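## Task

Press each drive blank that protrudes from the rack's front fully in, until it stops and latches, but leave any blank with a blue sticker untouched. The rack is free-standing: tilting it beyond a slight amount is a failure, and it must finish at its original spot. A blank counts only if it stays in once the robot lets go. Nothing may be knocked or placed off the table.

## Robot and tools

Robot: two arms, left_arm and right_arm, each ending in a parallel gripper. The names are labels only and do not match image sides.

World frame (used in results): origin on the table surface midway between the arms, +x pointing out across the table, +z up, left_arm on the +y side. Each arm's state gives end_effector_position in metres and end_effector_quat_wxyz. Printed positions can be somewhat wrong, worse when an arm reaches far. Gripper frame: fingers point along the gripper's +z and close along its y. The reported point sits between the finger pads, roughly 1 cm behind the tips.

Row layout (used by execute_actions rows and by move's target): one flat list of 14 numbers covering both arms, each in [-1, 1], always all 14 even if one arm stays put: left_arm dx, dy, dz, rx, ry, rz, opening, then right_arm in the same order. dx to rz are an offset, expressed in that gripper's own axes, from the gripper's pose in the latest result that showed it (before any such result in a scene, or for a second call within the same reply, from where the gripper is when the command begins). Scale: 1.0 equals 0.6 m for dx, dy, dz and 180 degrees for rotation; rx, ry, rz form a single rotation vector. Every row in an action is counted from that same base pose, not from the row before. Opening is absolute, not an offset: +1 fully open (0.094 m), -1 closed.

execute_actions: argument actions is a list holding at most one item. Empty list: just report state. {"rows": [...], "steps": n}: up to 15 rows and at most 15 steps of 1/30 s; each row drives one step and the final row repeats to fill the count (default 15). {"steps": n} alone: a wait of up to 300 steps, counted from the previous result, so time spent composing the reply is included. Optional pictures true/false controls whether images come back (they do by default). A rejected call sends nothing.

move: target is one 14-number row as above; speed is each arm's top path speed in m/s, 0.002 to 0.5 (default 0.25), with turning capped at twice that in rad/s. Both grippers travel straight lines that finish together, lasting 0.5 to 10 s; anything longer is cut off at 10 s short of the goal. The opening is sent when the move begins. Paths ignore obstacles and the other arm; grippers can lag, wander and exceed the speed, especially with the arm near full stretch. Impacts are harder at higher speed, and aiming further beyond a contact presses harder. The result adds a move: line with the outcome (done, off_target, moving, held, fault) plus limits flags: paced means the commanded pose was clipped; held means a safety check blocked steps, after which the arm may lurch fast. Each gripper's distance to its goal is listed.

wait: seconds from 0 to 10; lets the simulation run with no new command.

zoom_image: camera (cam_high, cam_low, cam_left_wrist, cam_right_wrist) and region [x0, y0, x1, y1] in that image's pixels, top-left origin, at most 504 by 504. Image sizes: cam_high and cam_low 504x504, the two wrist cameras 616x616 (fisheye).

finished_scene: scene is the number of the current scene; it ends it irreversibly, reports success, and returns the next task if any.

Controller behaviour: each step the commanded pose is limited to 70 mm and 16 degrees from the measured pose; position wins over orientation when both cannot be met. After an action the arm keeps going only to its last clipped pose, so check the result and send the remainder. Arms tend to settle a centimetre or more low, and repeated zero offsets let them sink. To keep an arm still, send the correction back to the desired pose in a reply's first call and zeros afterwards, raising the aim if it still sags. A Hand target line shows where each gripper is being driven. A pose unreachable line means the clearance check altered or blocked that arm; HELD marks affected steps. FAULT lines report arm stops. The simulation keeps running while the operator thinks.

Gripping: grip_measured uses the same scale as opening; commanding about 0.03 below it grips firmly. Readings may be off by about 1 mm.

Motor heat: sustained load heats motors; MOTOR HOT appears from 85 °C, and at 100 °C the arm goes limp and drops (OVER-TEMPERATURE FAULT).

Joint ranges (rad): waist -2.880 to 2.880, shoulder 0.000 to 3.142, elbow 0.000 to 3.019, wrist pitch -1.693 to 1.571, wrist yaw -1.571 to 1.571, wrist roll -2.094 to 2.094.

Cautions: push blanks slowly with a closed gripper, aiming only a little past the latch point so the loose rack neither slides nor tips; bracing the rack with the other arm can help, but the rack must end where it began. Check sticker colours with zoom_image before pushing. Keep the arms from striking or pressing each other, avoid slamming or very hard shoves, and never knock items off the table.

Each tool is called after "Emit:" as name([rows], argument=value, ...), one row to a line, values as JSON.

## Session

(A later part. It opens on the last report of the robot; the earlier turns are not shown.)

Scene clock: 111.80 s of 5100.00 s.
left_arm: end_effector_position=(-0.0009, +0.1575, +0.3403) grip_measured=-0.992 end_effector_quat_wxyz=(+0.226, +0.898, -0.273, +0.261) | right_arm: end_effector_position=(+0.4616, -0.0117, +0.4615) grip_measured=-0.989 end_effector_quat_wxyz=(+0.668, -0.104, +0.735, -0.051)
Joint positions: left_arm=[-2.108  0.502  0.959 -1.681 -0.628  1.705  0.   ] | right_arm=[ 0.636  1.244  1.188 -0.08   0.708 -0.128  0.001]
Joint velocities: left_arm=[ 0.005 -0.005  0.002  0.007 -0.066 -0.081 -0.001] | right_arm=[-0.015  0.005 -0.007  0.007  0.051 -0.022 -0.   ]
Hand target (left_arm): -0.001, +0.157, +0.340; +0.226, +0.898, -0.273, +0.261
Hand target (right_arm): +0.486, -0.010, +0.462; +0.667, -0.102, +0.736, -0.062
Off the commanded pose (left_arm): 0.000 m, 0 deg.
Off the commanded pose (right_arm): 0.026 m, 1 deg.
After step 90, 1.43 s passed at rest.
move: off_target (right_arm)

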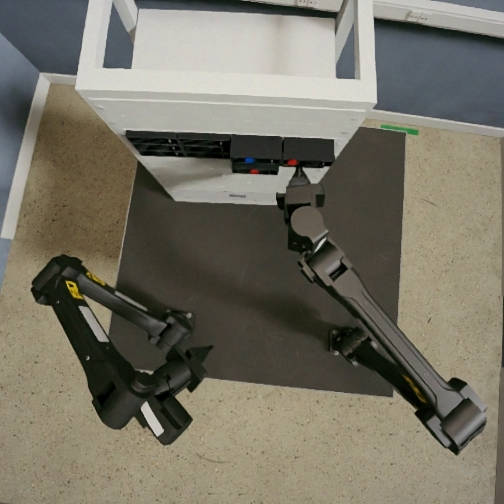

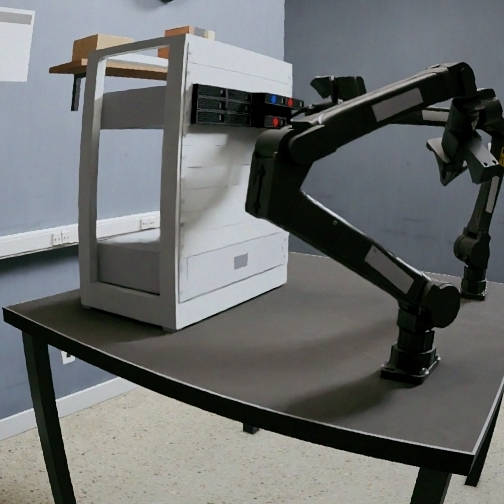

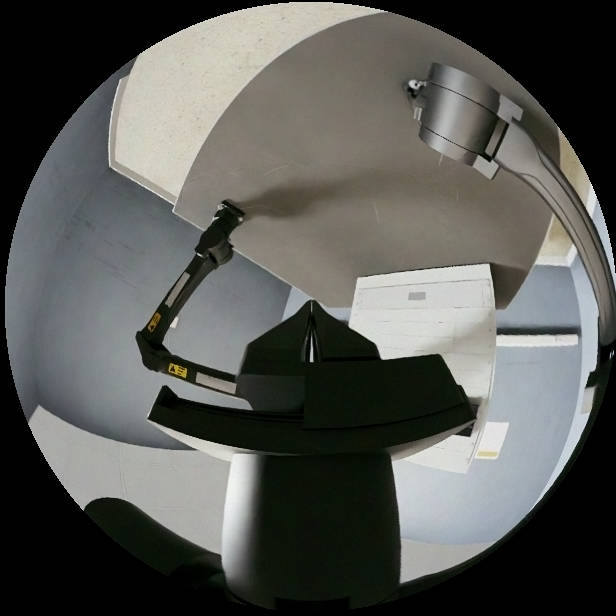

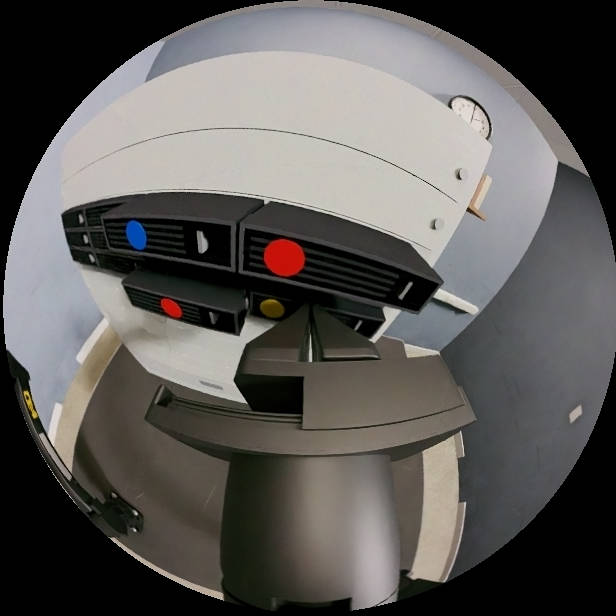

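Emit:
move(target=[0,0,0,0,0,0,-1,-0.005,0,0.1,0,0,0,-1], speed=0.03)

Emit:
zoom_image(camera="cam_right_wrist", region=[60, 150, 460, 400])

Scene clock: 118.50 s of 5100.00 s.
left_arm: end_effector_position=(-0.0009, +0.1575, +0.3403) grip_measured=-0.992 end_effector_quat_wxyz=(+0.226, +0.898, -0.273, +0.261) | right_arm: end_effector_position=(+0.4750, -0.0107, +0.4612) grip_measured=-0.989 end_effector_quat_wxyz=(+0.671, -0.109, +0.732, -0.037)
Joint positions: left_arm=[-2.108  0.502  0.959 -1.681 -0.628  1.705  0.   ] | right_arm=[ 0.607  1.264  1.198 -0.057  0.653 -0.129  0.001]
Joint velocities: left_arm=[ 0.005 -0.005 -0.007 -0.012  0.081 -0.022  0.001] | right_arm=[-0.005 -0.005  0.002 -0.002  0.022 -0.007  0.001]
Hand target (left_arm): -0.001, +0.157, +0.340; +0.226, +0.898, -0.273, +0.261
Hand target (right_arm): +0.517, -0.010, +0.454; +0.668, -0.105, +0.735, -0.052
Off the commanded pose (left_arm): 0.000 m, 0 deg.
Off the commanded pose (right_arm): 0.047 m, 2 deg.
After step 90, 1.47 s passed at rest.
move: off_target (right_arm)

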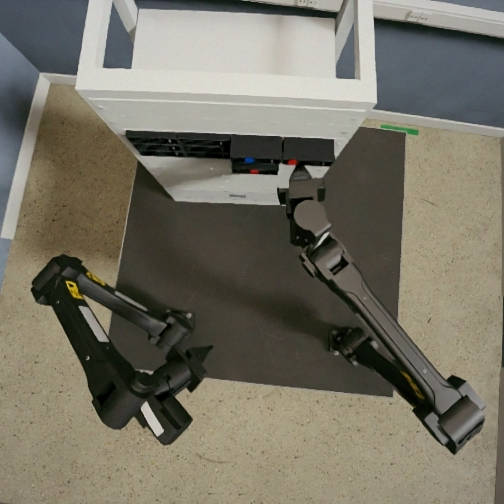

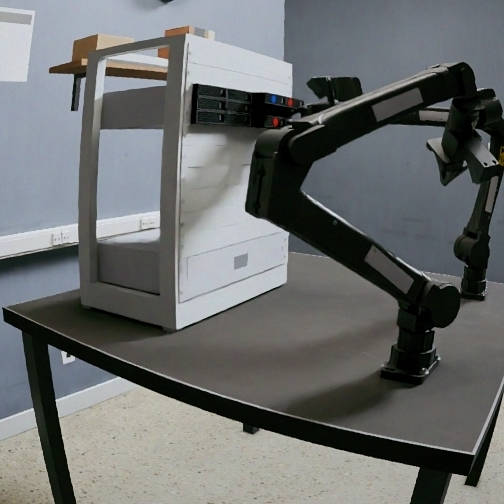

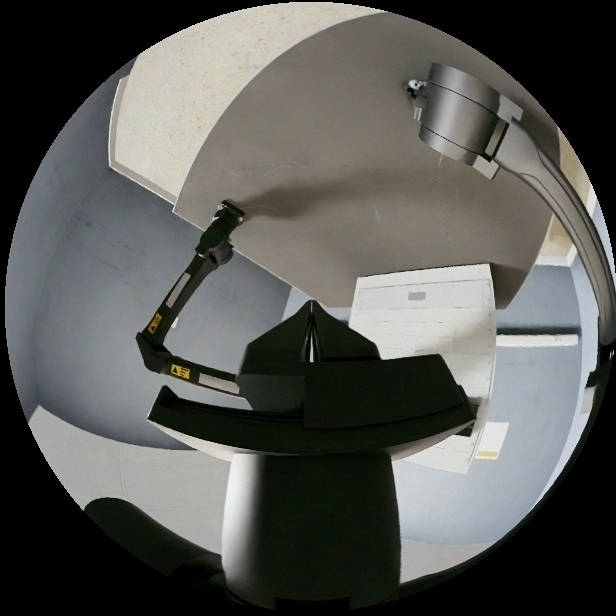

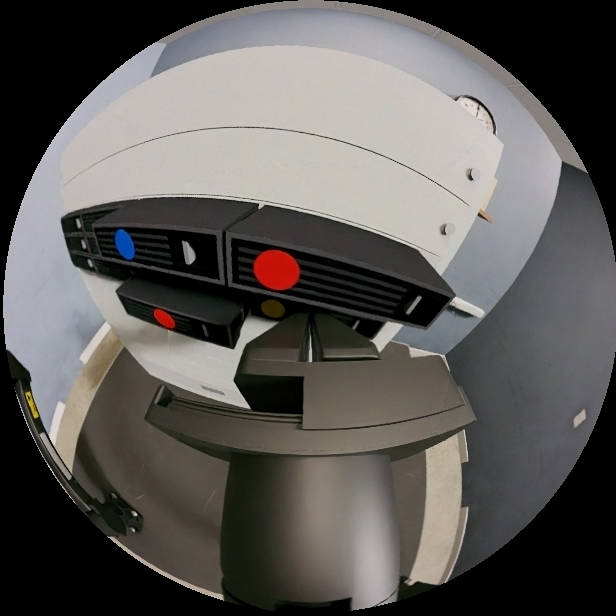

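Region (60, 150, 460, 400) of cam_right_wrist's 616x616 image, scaled by 1.260, with more detail than that image has; it fills the top 315 rows of this view, and the rest is white.

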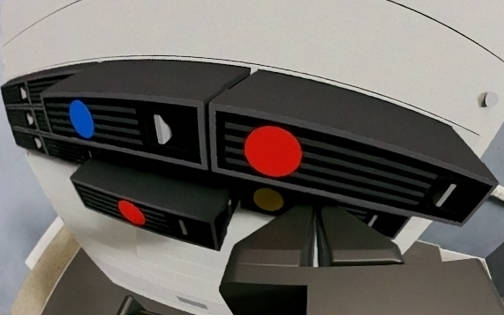

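Emit:
move(target=[0,0,0,0,0,0,-1,-0.005,0,0.1,0,0,0,-1], speed=0.03)

Scene clock: 123.23 s of 5100.00 s.
left_arm: end_effector_position=(-0.0009, +0.1575, +0.3403) grip_measured=-0.992 end_effector_quat_wxyz=(+0.226, +0.898, -0.273, +0.261) | right_arm: end_effector_position=(+0.4759, -0.0093, +0.4628) grip_measured=-0.989 end_effector_quat_wxyz=(+0.672, -0.117, +0.731, -0.026)
Joint positions: left_arm=[-2.108  0.502  0.959 -1.681 -0.628  1.705  0.   ] | right_arm=[ 0.599  1.26   1.198 -0.057  0.617 -0.129  0.001]
Joint velocities: left_arm=[-0.005  0.005  0.007 -0.007  0.066  0.007 -0.   ] | right_arm=[-0.005 -0.005  0.007 -0.007  0.066  0.022 -0.   ]
Hand target (left_arm): -0.001, +0.157, +0.340; +0.226, +0.898, -0.273, +0.261
Hand target (right_arm): +0.528, -0.009, +0.453; +0.671, -0.109, +0.732, -0.038
Off the commanded pose (left_arm): 0.000 m, 0 deg.
Off the commanded pose (right_arm): 0.059 m, 2 deg.
move: off_target (right_arm)

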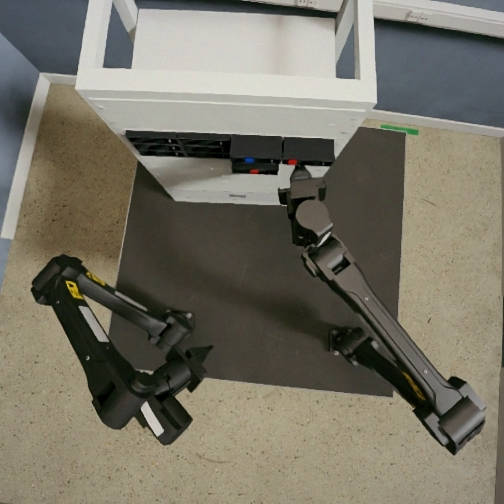

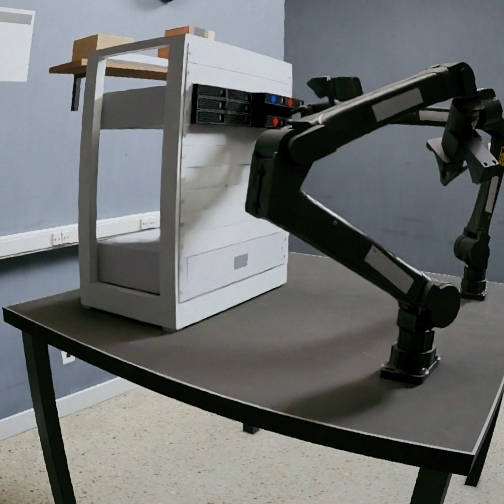

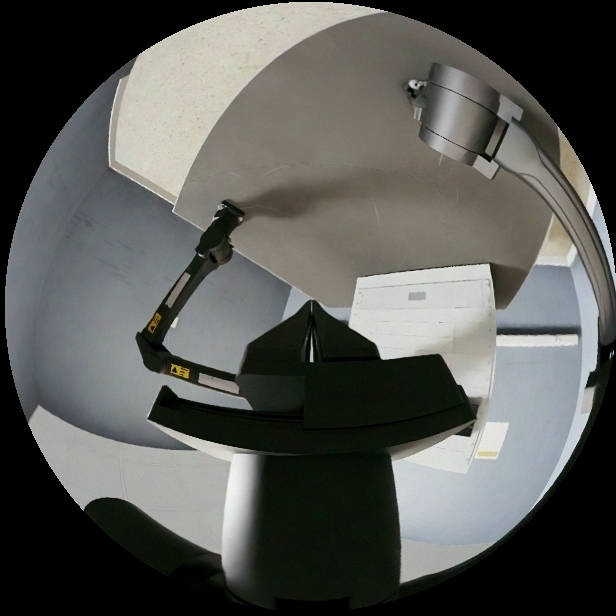

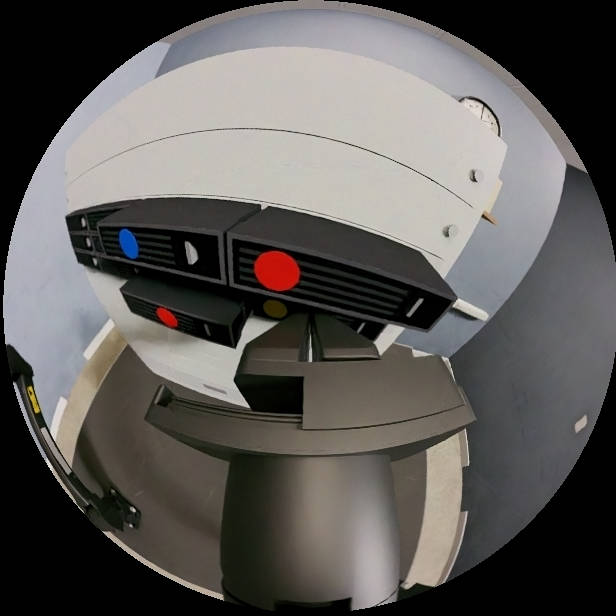

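Emit:
move(target=[0,0,0,0,0,0,-1,0,0,-0.15,0,0,0,-1], speed=0.08)

Emit:
zoom_image(camera="cam_right_wrist", region=[60, 150, 460, 400])

Emit:
zoom_image(camera="cam_low", region=[180, 60, 340, 160])

Scene clock: 130.07 s of 5100.00 s.
left_arm: end_effector_position=(-0.0009, +0.1575, +0.3403) grip_measured=-0.992 end_effector_quat_wxyz=(+0.226, +0.898, -0.273, +0.261) | right_arm: end_effector_position=(+0.3931, -0.0229, +0.4738) grip_measured=-0.989 end_effector_quat_wxyz=(+0.671, -0.117, +0.731, -0.032)
Joint positions: left_arm=[-2.108  0.502  0.959 -1.681 -0.628  1.705  0.   ] | right_arm=[ 0.731  1.082  1.091 -0.143  0.757 -0.115  0.001]
Joint velocities: left_arm=[-0.024 -0.015 -0.012  0.007 -0.051  0.022  0.   ] | right_arm=[-0.005  0.005 -0.002 -0.012 -0.037 -0.037  0.   ]
Hand target (left_arm): -0.001, +0.157, +0.340; +0.226, +0.898, -0.273, +0.261
Hand target (right_arm): +0.387, -0.021, +0.474; +0.671, -0.116, +0.732, -0.025
Off the commanded pose (left_arm): 0.000 m, 0 deg.
Off the commanded pose (right_arm): 0.007 m, 1 deg.
After step 90, 2.33 s passed at rest.
move: done

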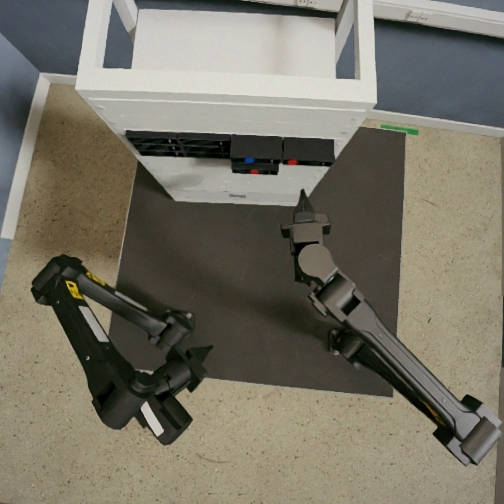

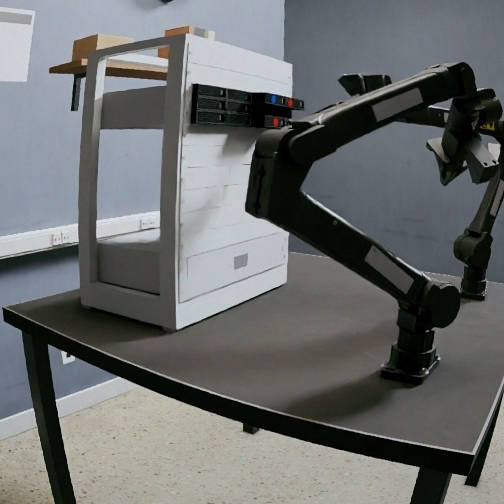

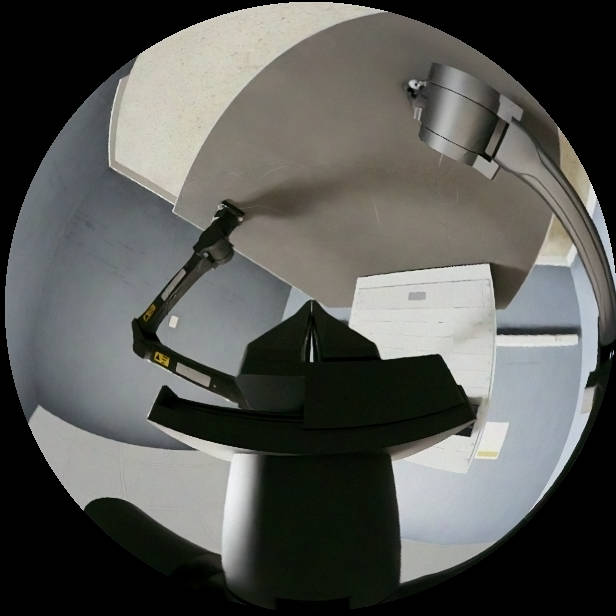

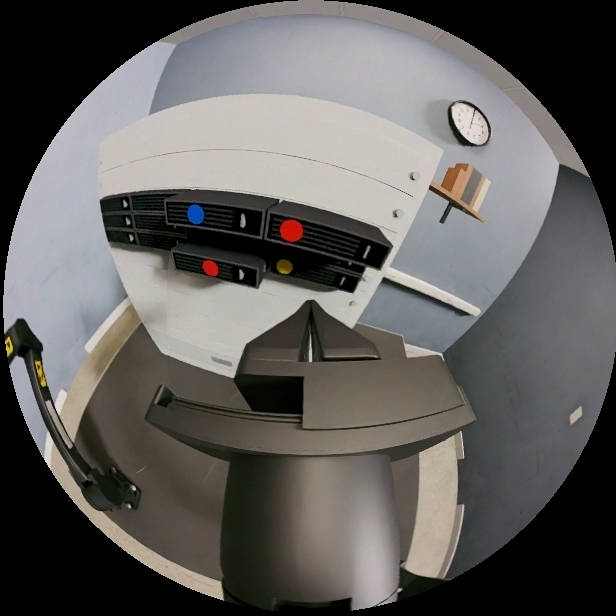

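Region (60, 150, 460, 400) of cam_right_wrist's 616x616 image, scaled by 1.260, with more detail than that image has; it fills the top 315 rows of this view, and the rest is white.

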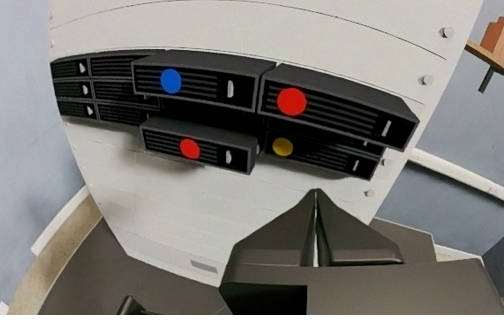

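Region (180, 60, 340, 160) of cam_low's 504x504 image, scaled by 3.150, with more detail than that image has; it fills the top 315 rows of this view, and the rest is white.

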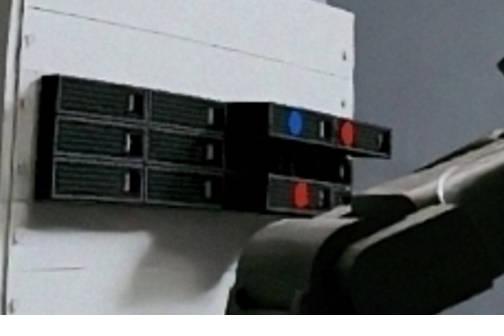

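Emit:
move(target=[0,0,0,0,0,0,-1,-0.12,0.01,0.02,0,-0.03,0,-1], speed=0.06)

Emit:
move(target=[0,0,0,0,0,0,-1,-0.02,0,0.06,0,0,0,-1], speed=0.03)

Emit:
zoom_image(camera="cam_low", region=[180, 30, 420, 170])

Scene clock: 136.27 s of 5100.00 s.
left_arm: end_effector_position=(-0.0009, +0.1575, +0.3403) grip_measured=-0.992 end_effector_quat_wxyz=(+0.226, +0.898, -0.273, +0.261) | right_arm: end_effector_position=(+0.4072, -0.0042, +0.4984) grip_measured=-0.989 end_effector_quat_wxyz=(+0.682, -0.133, +0.718, -0.041)
Joint positions: left_arm=[-2.108  0.502  0.959 -1.681 -0.628  1.705  0.   ] | right_arm=[ 0.731  1.14   1.175 -0.126  0.747 -0.183  0.001]
Joint velocities: left_arm=[-0.005  0.005  0.002 -0.027 -0.051  0.022 -0.   ] | right_arm=[-0.015  0.015  0.007 -0.007 -0.007  0.081  0.001]
Hand target (left_arm): -0.001, +0.157, +0.340; +0.226, +0.898, -0.273, +0.261
Hand target (right_arm): +0.407, -0.001, +0.539; +0.704, -0.118, +0.699, -0.026
Off the commanded pose (left_arm): 0.000 m, 0 deg.
Off the commanded pose (right_arm): 0.043 m, 4 deg.
After step 90, 1.67 s passed at rest.
move: off_target (right_arm)

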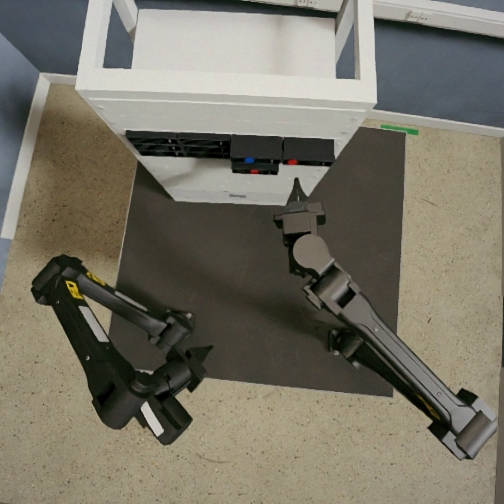

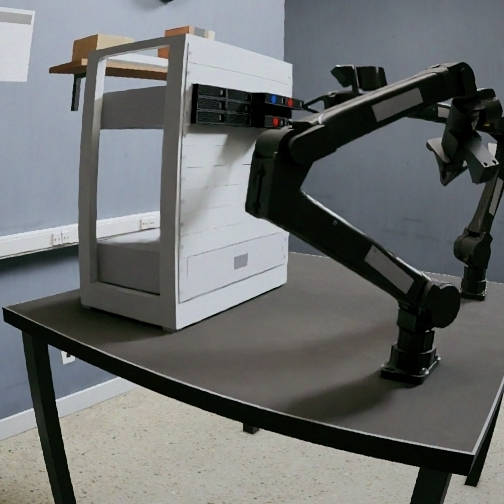

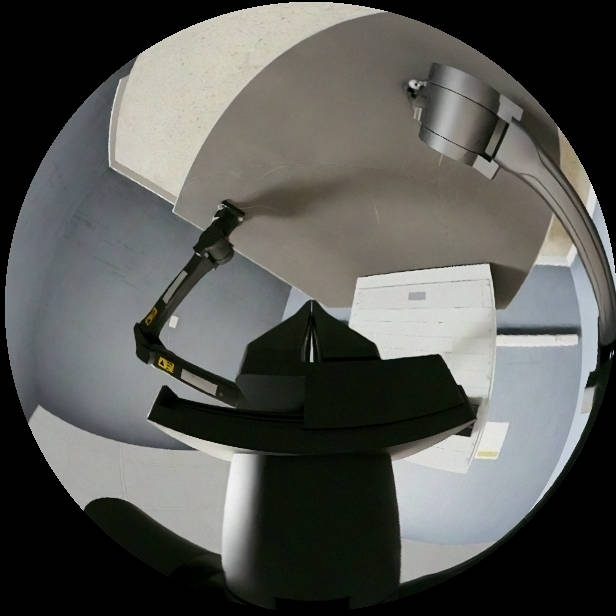

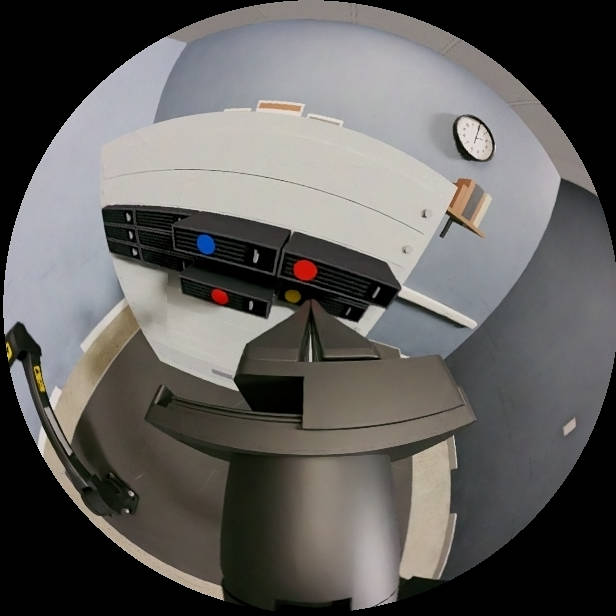

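Scene clock: 137.83 s of 5100.00 s.
left_arm: end_effector_position=(-0.0009, +0.1575, +0.3403) grip_measured=-0.992 end_effector_quat_wxyz=(+0.226, +0.898, -0.273, +0.261) | right_arm: end_effector_position=(+0.4337, +0.0056, +0.4641) grip_measured=-0.989 end_effector_quat_wxyz=(+0.661, -0.154, +0.732, -0.051)
Joint positions: left_arm=[-2.108  0.502  0.959 -1.681 -0.628  1.705  0.   ] | right_arm=[ 0.692  1.207  1.175 -0.126  0.697 -0.183  0.001]
Joint velocities: left_arm=[-0.005 -0.005  0.002 -0.022  0.051 -0.022 -0.001] | right_arm=[-0.005  0.005 -0.017 -0.002  0.037  0.007  0.   ]
Hand target (left_arm): -0.001, +0.157, +0.340; +0.226, +0.898, -0.273, +0.261
Hand target (right_arm): +0.441, +0.002, +0.506; +0.683, -0.134, +0.717, -0.042
Off the commanded pose (left_arm): 0.000 m, 0 deg.
Off the commanded pose (right_arm): 0.045 m, 4 deg.
move: off_target (right_arm)

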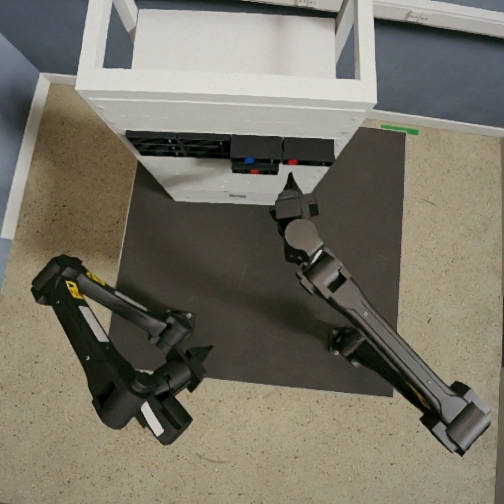

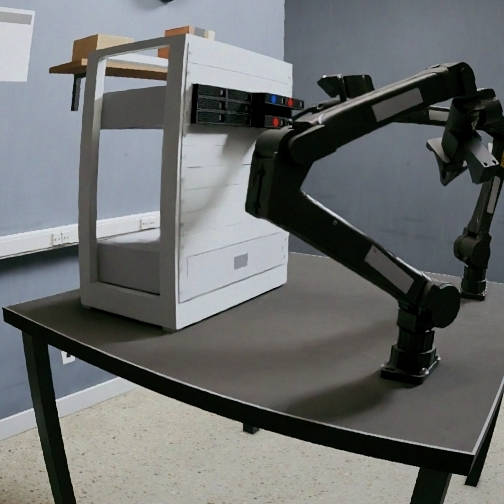

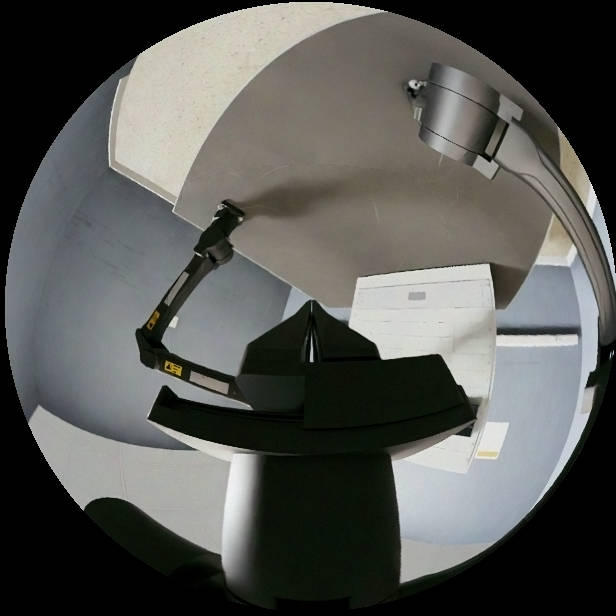

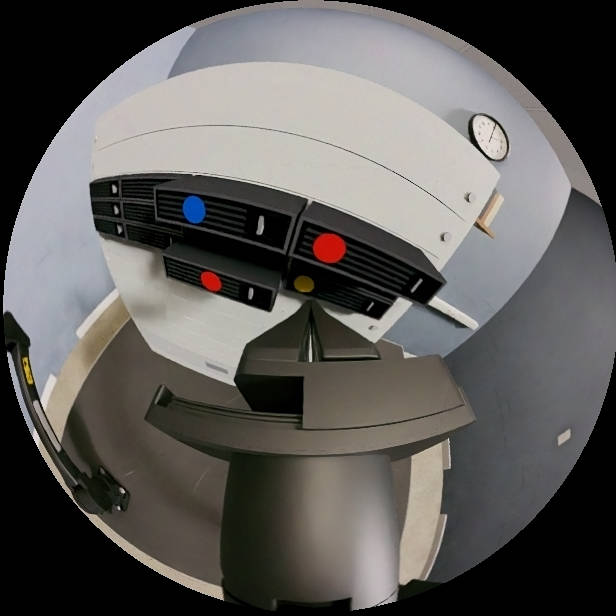

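Region (180, 30, 420, 170) of cam_low's 504x504 image, scaled by 2.100, with more detail than that image has; it fills the top 294 rows of this view, and the rest is white.

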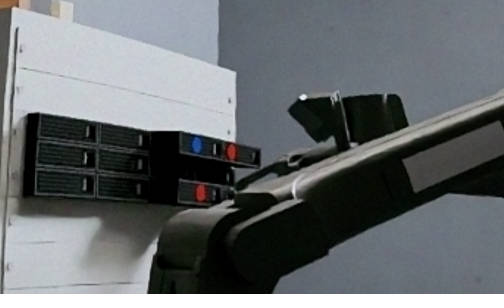

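Emit:
move(target=[0,0,0,0,0,0,-1,-0.05,0.14,-0.05,0.04,-0.03,0,-1], speed=0.06)

Scene clock: 146.47 s of 5100.00 s.
left_arm: end_effector_position=(-0.0009, +0.1575, +0.3403) grip_measured=-0.992 end_effector_quat_wxyz=(+0.226, +0.898, -0.273, +0.261) | right_arm: end_effector_position=(+0.3920, +0.0799, +0.4379) grip_measured=-0.989 end_effector_quat_wxyz=(+0.685, -0.127, +0.710, -0.104)
Joint positions: left_arm=[-2.108  0.502  0.959 -1.681 -0.628  1.705  0.   ] | right_arm=[ 0.902  1.345  1.175  0.095  1.015 -0.265  0.001]
Joint velocities: left_arm=[-0.005 -0.015 -0.002  0.007  0.007  0.037 -0.002] | right_arm=[-0.015 -0.005 -0.002  0.012 -0.007 -0.051  0.001]
Hand target (left_arm): -0.001, +0.157, +0.340; +0.226, +0.898, -0.273, +0.261
Hand target (right_arm): +0.390, +0.088, +0.469; +0.701, -0.113, +0.698, -0.087
Off the commanded pose (left_arm): 0.000 m, 0 deg.
Off the commanded pose (right_arm): 0.037 m, 3 deg.
After step 90, 3.73 s passed at rest.
move: off_target (right_arm)

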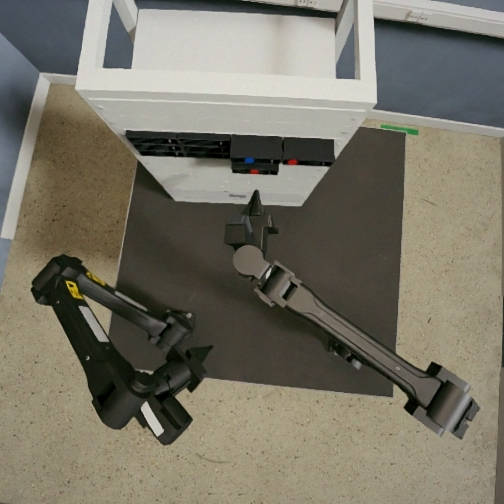

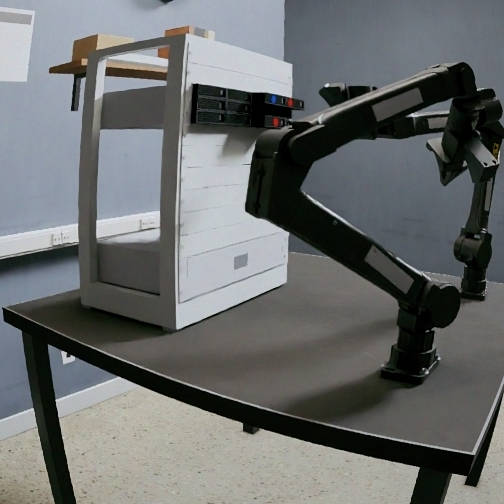

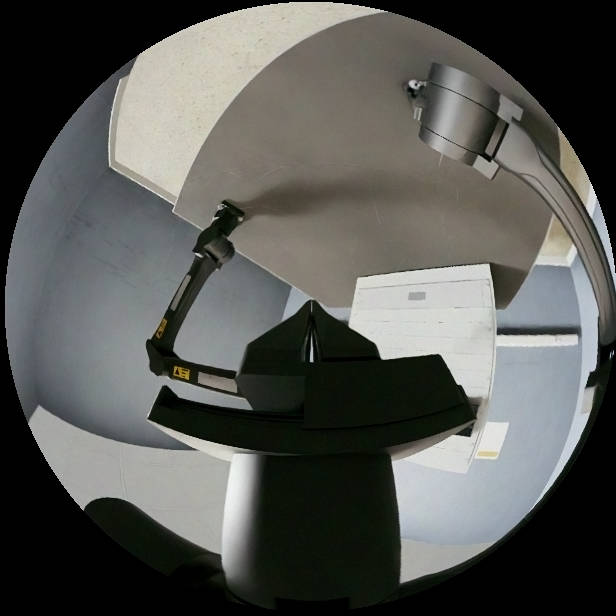

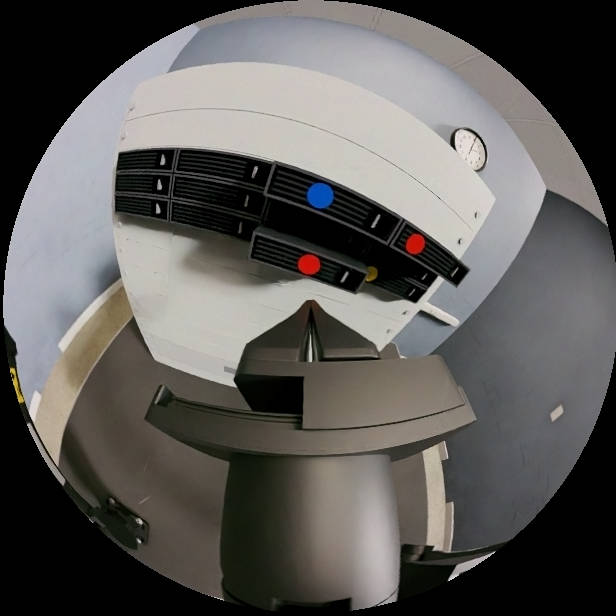

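Emit:
move(target=[0,0,0,0,0,0,-1,-0.11,0.03,0.04,0,-0.02,0.104,-1], speed=0.05)

Scene clock: 156.30 s of 5100.00 s.
left_arm: end_effector_position=(-0.0009, +0.1575, +0.3403) grip_measured=-0.992 end_effector_quat_wxyz=(+0.226, +0.898, -0.273, +0.261) | right_arm: end_effector_position=(+0.4106, +0.1141, +0.4539) grip_measured=-0.989 end_effector_quat_wxyz=(+0.699, -0.045, +0.713, -0.016)
Joint positions: left_arm=[-2.108  0.502  0.959 -1.681 -0.628  1.705  0.   ] | right_arm=[ 0.902  1.437  1.295  0.101  1.003 -0.05   0.001]
Joint velocities: left_arm=[ 0.005 -0.005 -0.002  0.002 -0.022 -0.066  0.   ] | right_arm=[-0.005  0.005 -0.022 -0.017 -0.007  0.081 -0.001]
Hand target (left_arm): -0.001, +0.157, +0.340; +0.226, +0.898, -0.273, +0.261
Hand target (right_arm): +0.415, +0.118, +0.491; +0.715, -0.013, +0.699, +0.014
Off the commanded pose (left_arm): 0.000 m, 0 deg.
Off the commanded pose (right_arm): 0.040 m, 5 deg.
After step 90, 3.20 s passed at rest.
move: off_target (right_arm)

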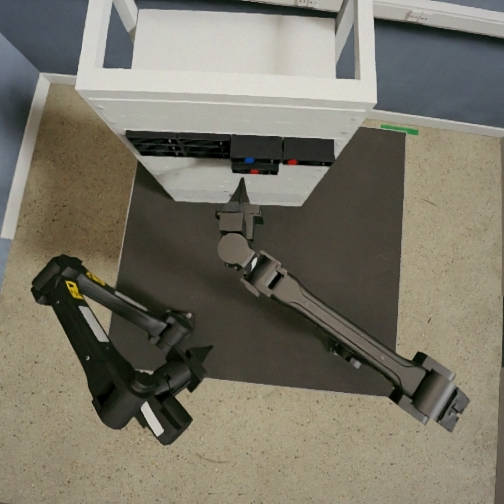

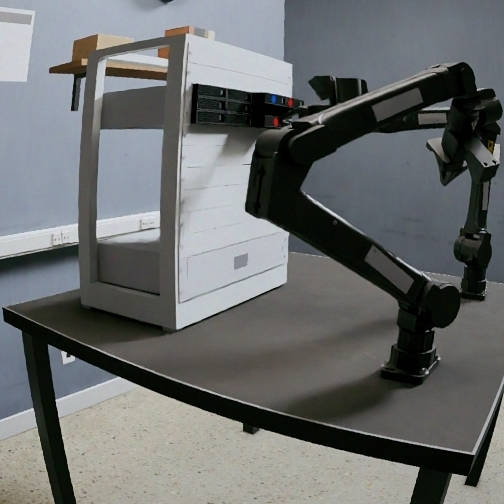

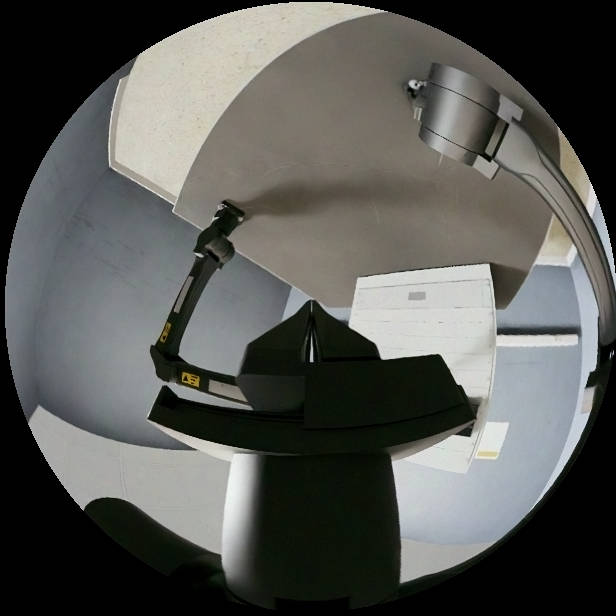

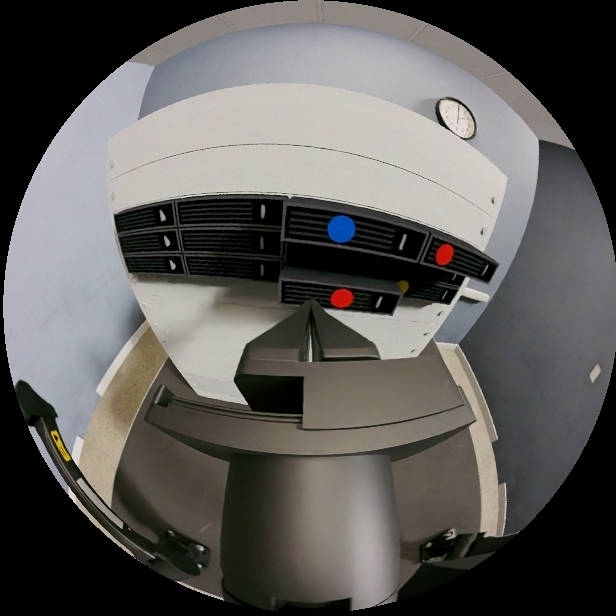

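Emit:
move(target=[0,0,0,0,0,0,-1,-0.075,-0.045,0.045,0,-0.02,0,-1], speed=0.04)

Scene clock: 161.87 s of 5100.00 s.
left_arm: end_effector_position=(-0.0009, +0.1575, +0.3403) grip_measured=-0.992 end_effector_quat_wxyz=(+0.226, +0.898, -0.273, +0.261) | right_arm: end_effector_position=(+0.4302, +0.1056, +0.4566) grip_measured=-0.989 end_effector_quat_wxyz=(+0.701, -0.074, +0.709, -0.028)
Joint positions: left_arm=[-2.108  0.502  0.959 -1.681 -0.628  1.705  0.   ] | right_arm=[ 0.854  1.435  1.295  0.115  0.932 -0.123  0.001]
Joint velocities: left_arm=[-0.024 -0.005 -0.002  0.002 -0.007 -0.081  0.   ] | right_arm=[-0.005 -0.015  0.002 -0.002  0.037 -0.007 -0.001]
Hand target (left_arm): -0.001, +0.157, +0.340; +0.226, +0.898, -0.273, +0.261
Hand target (right_arm): +0.438, +0.091, +0.500; +0.721, -0.045, +0.691, -0.015
Off the commanded pose (left_arm): 0.000 m, 0 deg.
Off the commanded pose (right_arm): 0.047 m, 5 deg.
After step 90, 0.87 s passed at rest.
move: off_target (right_arm)

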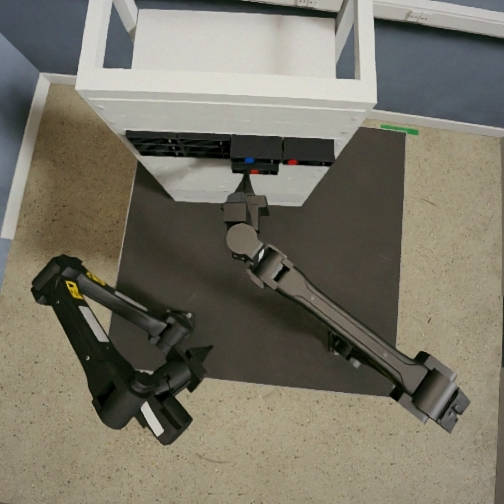

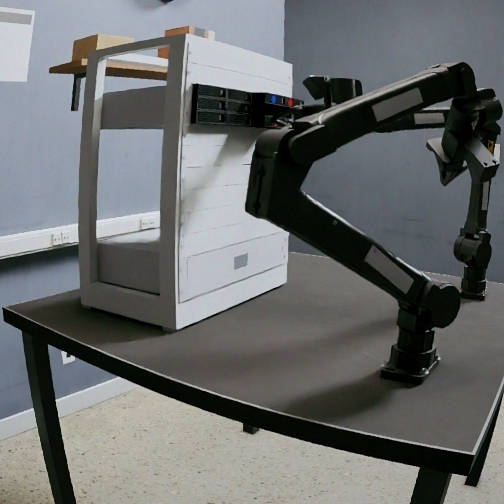

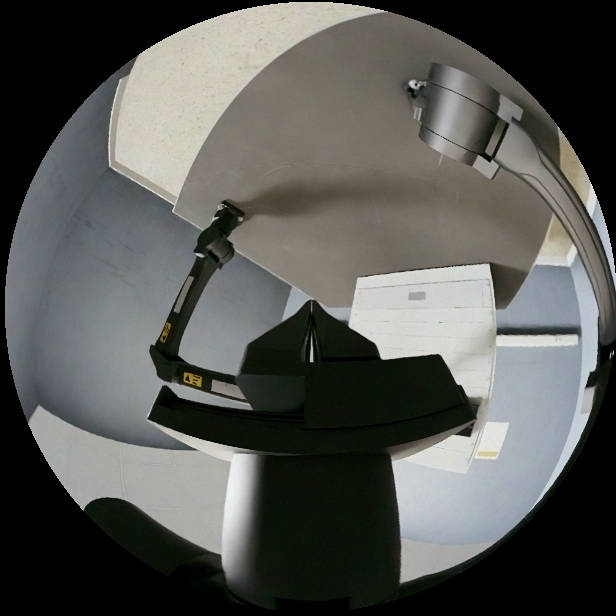

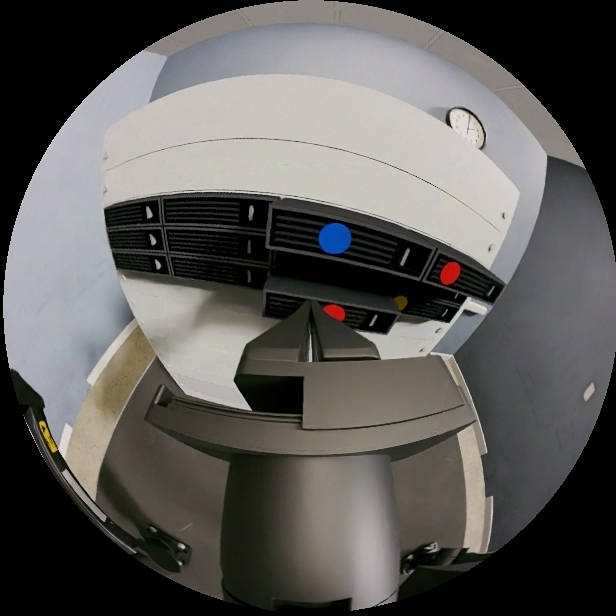

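Emit:
move(target=[0,0,0,0,0,0,-1,-0.05,-0.02,0.1,0,0,0,-1], speed=0.03)

Emit:
move(target=[0,0,0,0,0,0,-1,-0.04,-0.01,0.1,0,0,0,-1], speed=0.03)

Scene clock: 168.80 s of 5100.00 s.
left_arm: end_effector_position=(-0.0009, +0.1575, +0.3403) grip_measured=-0.992 end_effector_quat_wxyz=(+0.226, +0.898, -0.273, +0.261) | right_arm: end_effector_position=(+0.4612, +0.1098, +0.4567) grip_measured=-0.989 end_effector_quat_wxyz=(+0.690, -0.099, +0.716, -0.027)
Joint positions: left_arm=[-2.108  0.502  0.959 -1.681 -0.628  1.705  0.   ] | right_arm=[ 0.8    1.476  1.36   0.047  0.842 -0.125  0.001]
Joint velocities: left_arm=[-0.015 -0.015  0.002 -0.002  0.051 -0.022  0.002] | right_arm=[-0.005  0.005 -0.017 -0.007 -0.007  0.007  0.001]
Hand target (left_arm): -0.001, +0.157, +0.340; +0.226, +0.898, -0.273, +0.261
Hand target (right_arm): +0.488, +0.100, +0.485; +0.702, -0.075, +0.707, -0.029
Off the commanded pose (left_arm): 0.000 m, 0 deg.
Off the commanded pose (right_arm): 0.043 m, 3 deg.
After step 90, 1.37 s passed at rest.
move: off_target (right_arm)

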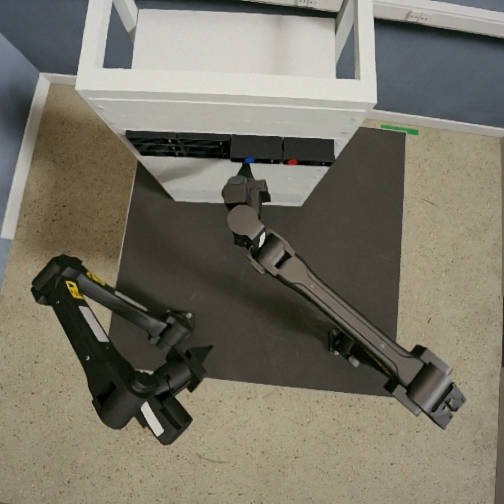

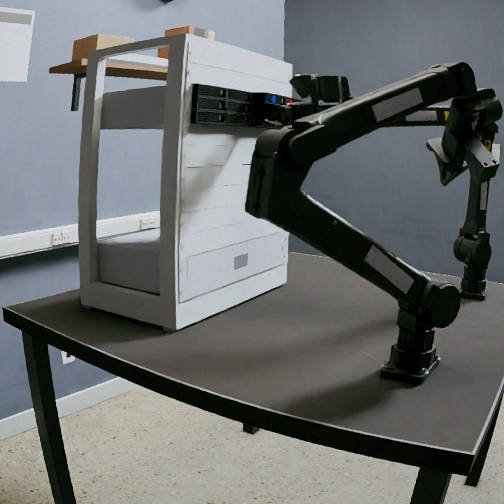

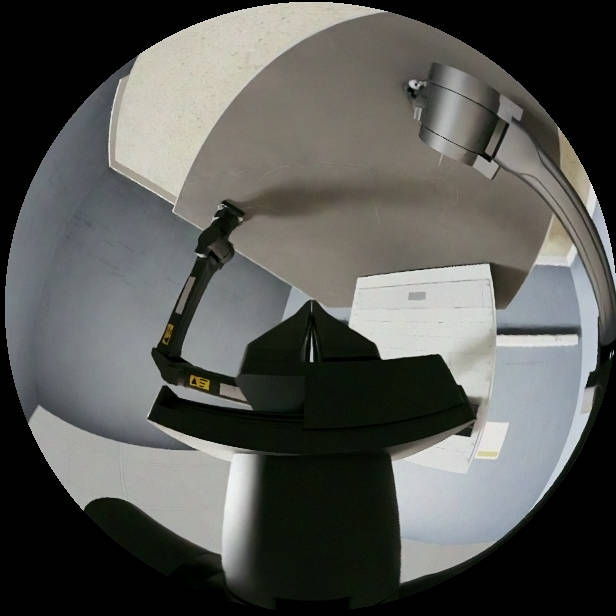

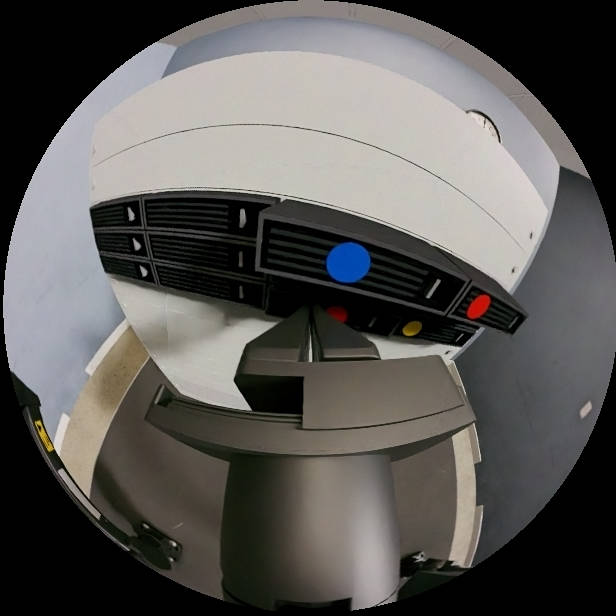

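Scene clock: 171.20 s of 5100.00 s.
left_arm: end_effector_position=(-0.0009, +0.1575, +0.3403) grip_measured=-0.992 end_effector_quat_wxyz=(+0.226, +0.898, -0.273, +0.261) | right_arm: end_effector_position=(+0.4668, +0.1134, +0.4557) grip_measured=-0.989 end_effector_quat_wxyz=(+0.680, -0.121, +0.723, -0.025)
Joint positions: left_arm=[-2.108  0.502  0.959 -1.681 -0.628  1.705  0.   ] | right_arm=[ 0.788  1.481  1.384 -0.01   0.798 -0.125  0.001]
Joint velocities: left_arm=[-0.005 -0.024  0.022 -0.022 -0.022 -0.037  0.   ] | right_arm=[-0.005 -0.015 -0.002 -0.002 -0.022  0.037 -0.001]
Hand target (left_arm): -0.001, +0.157, +0.340; +0.226, +0.898, -0.273, +0.261
Hand target (right_arm): +0.516, +0.108, +0.475; +0.691, -0.100, +0.715, -0.029
Off the commanded pose (left_arm): 0.000 m, 0 deg.
Off the commanded pose (right_arm): 0.060 m, 3 deg.
move: off_target (right_arm)

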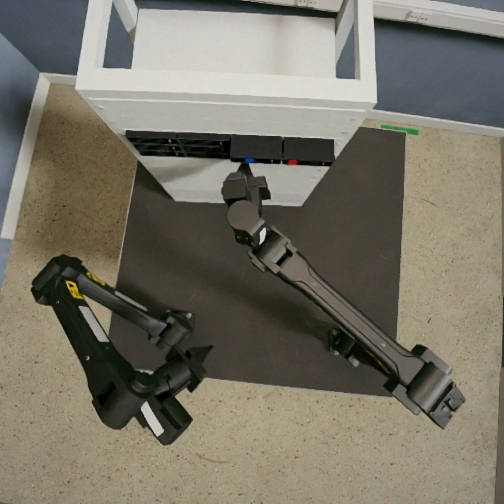

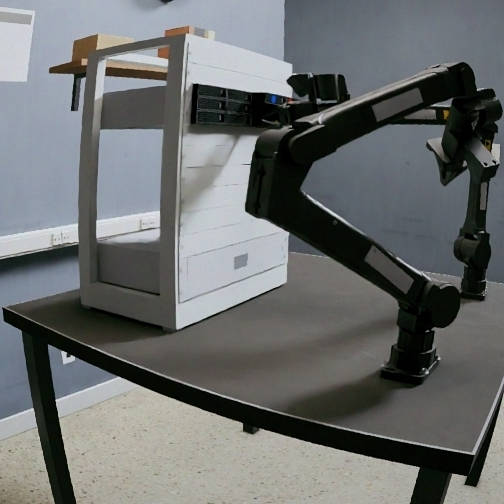

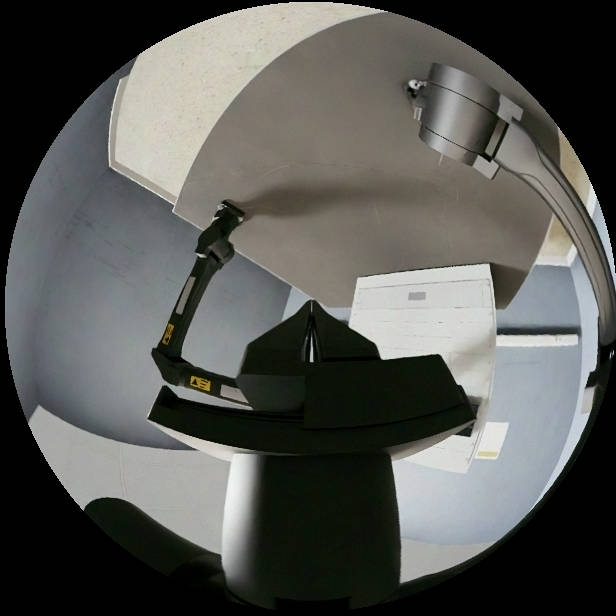

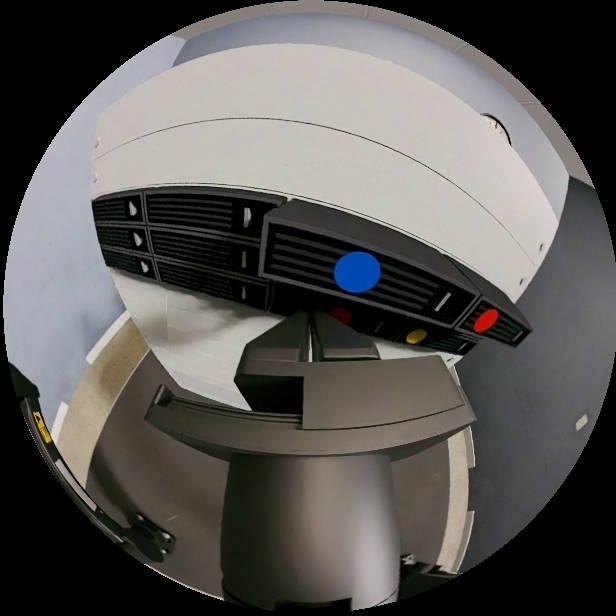

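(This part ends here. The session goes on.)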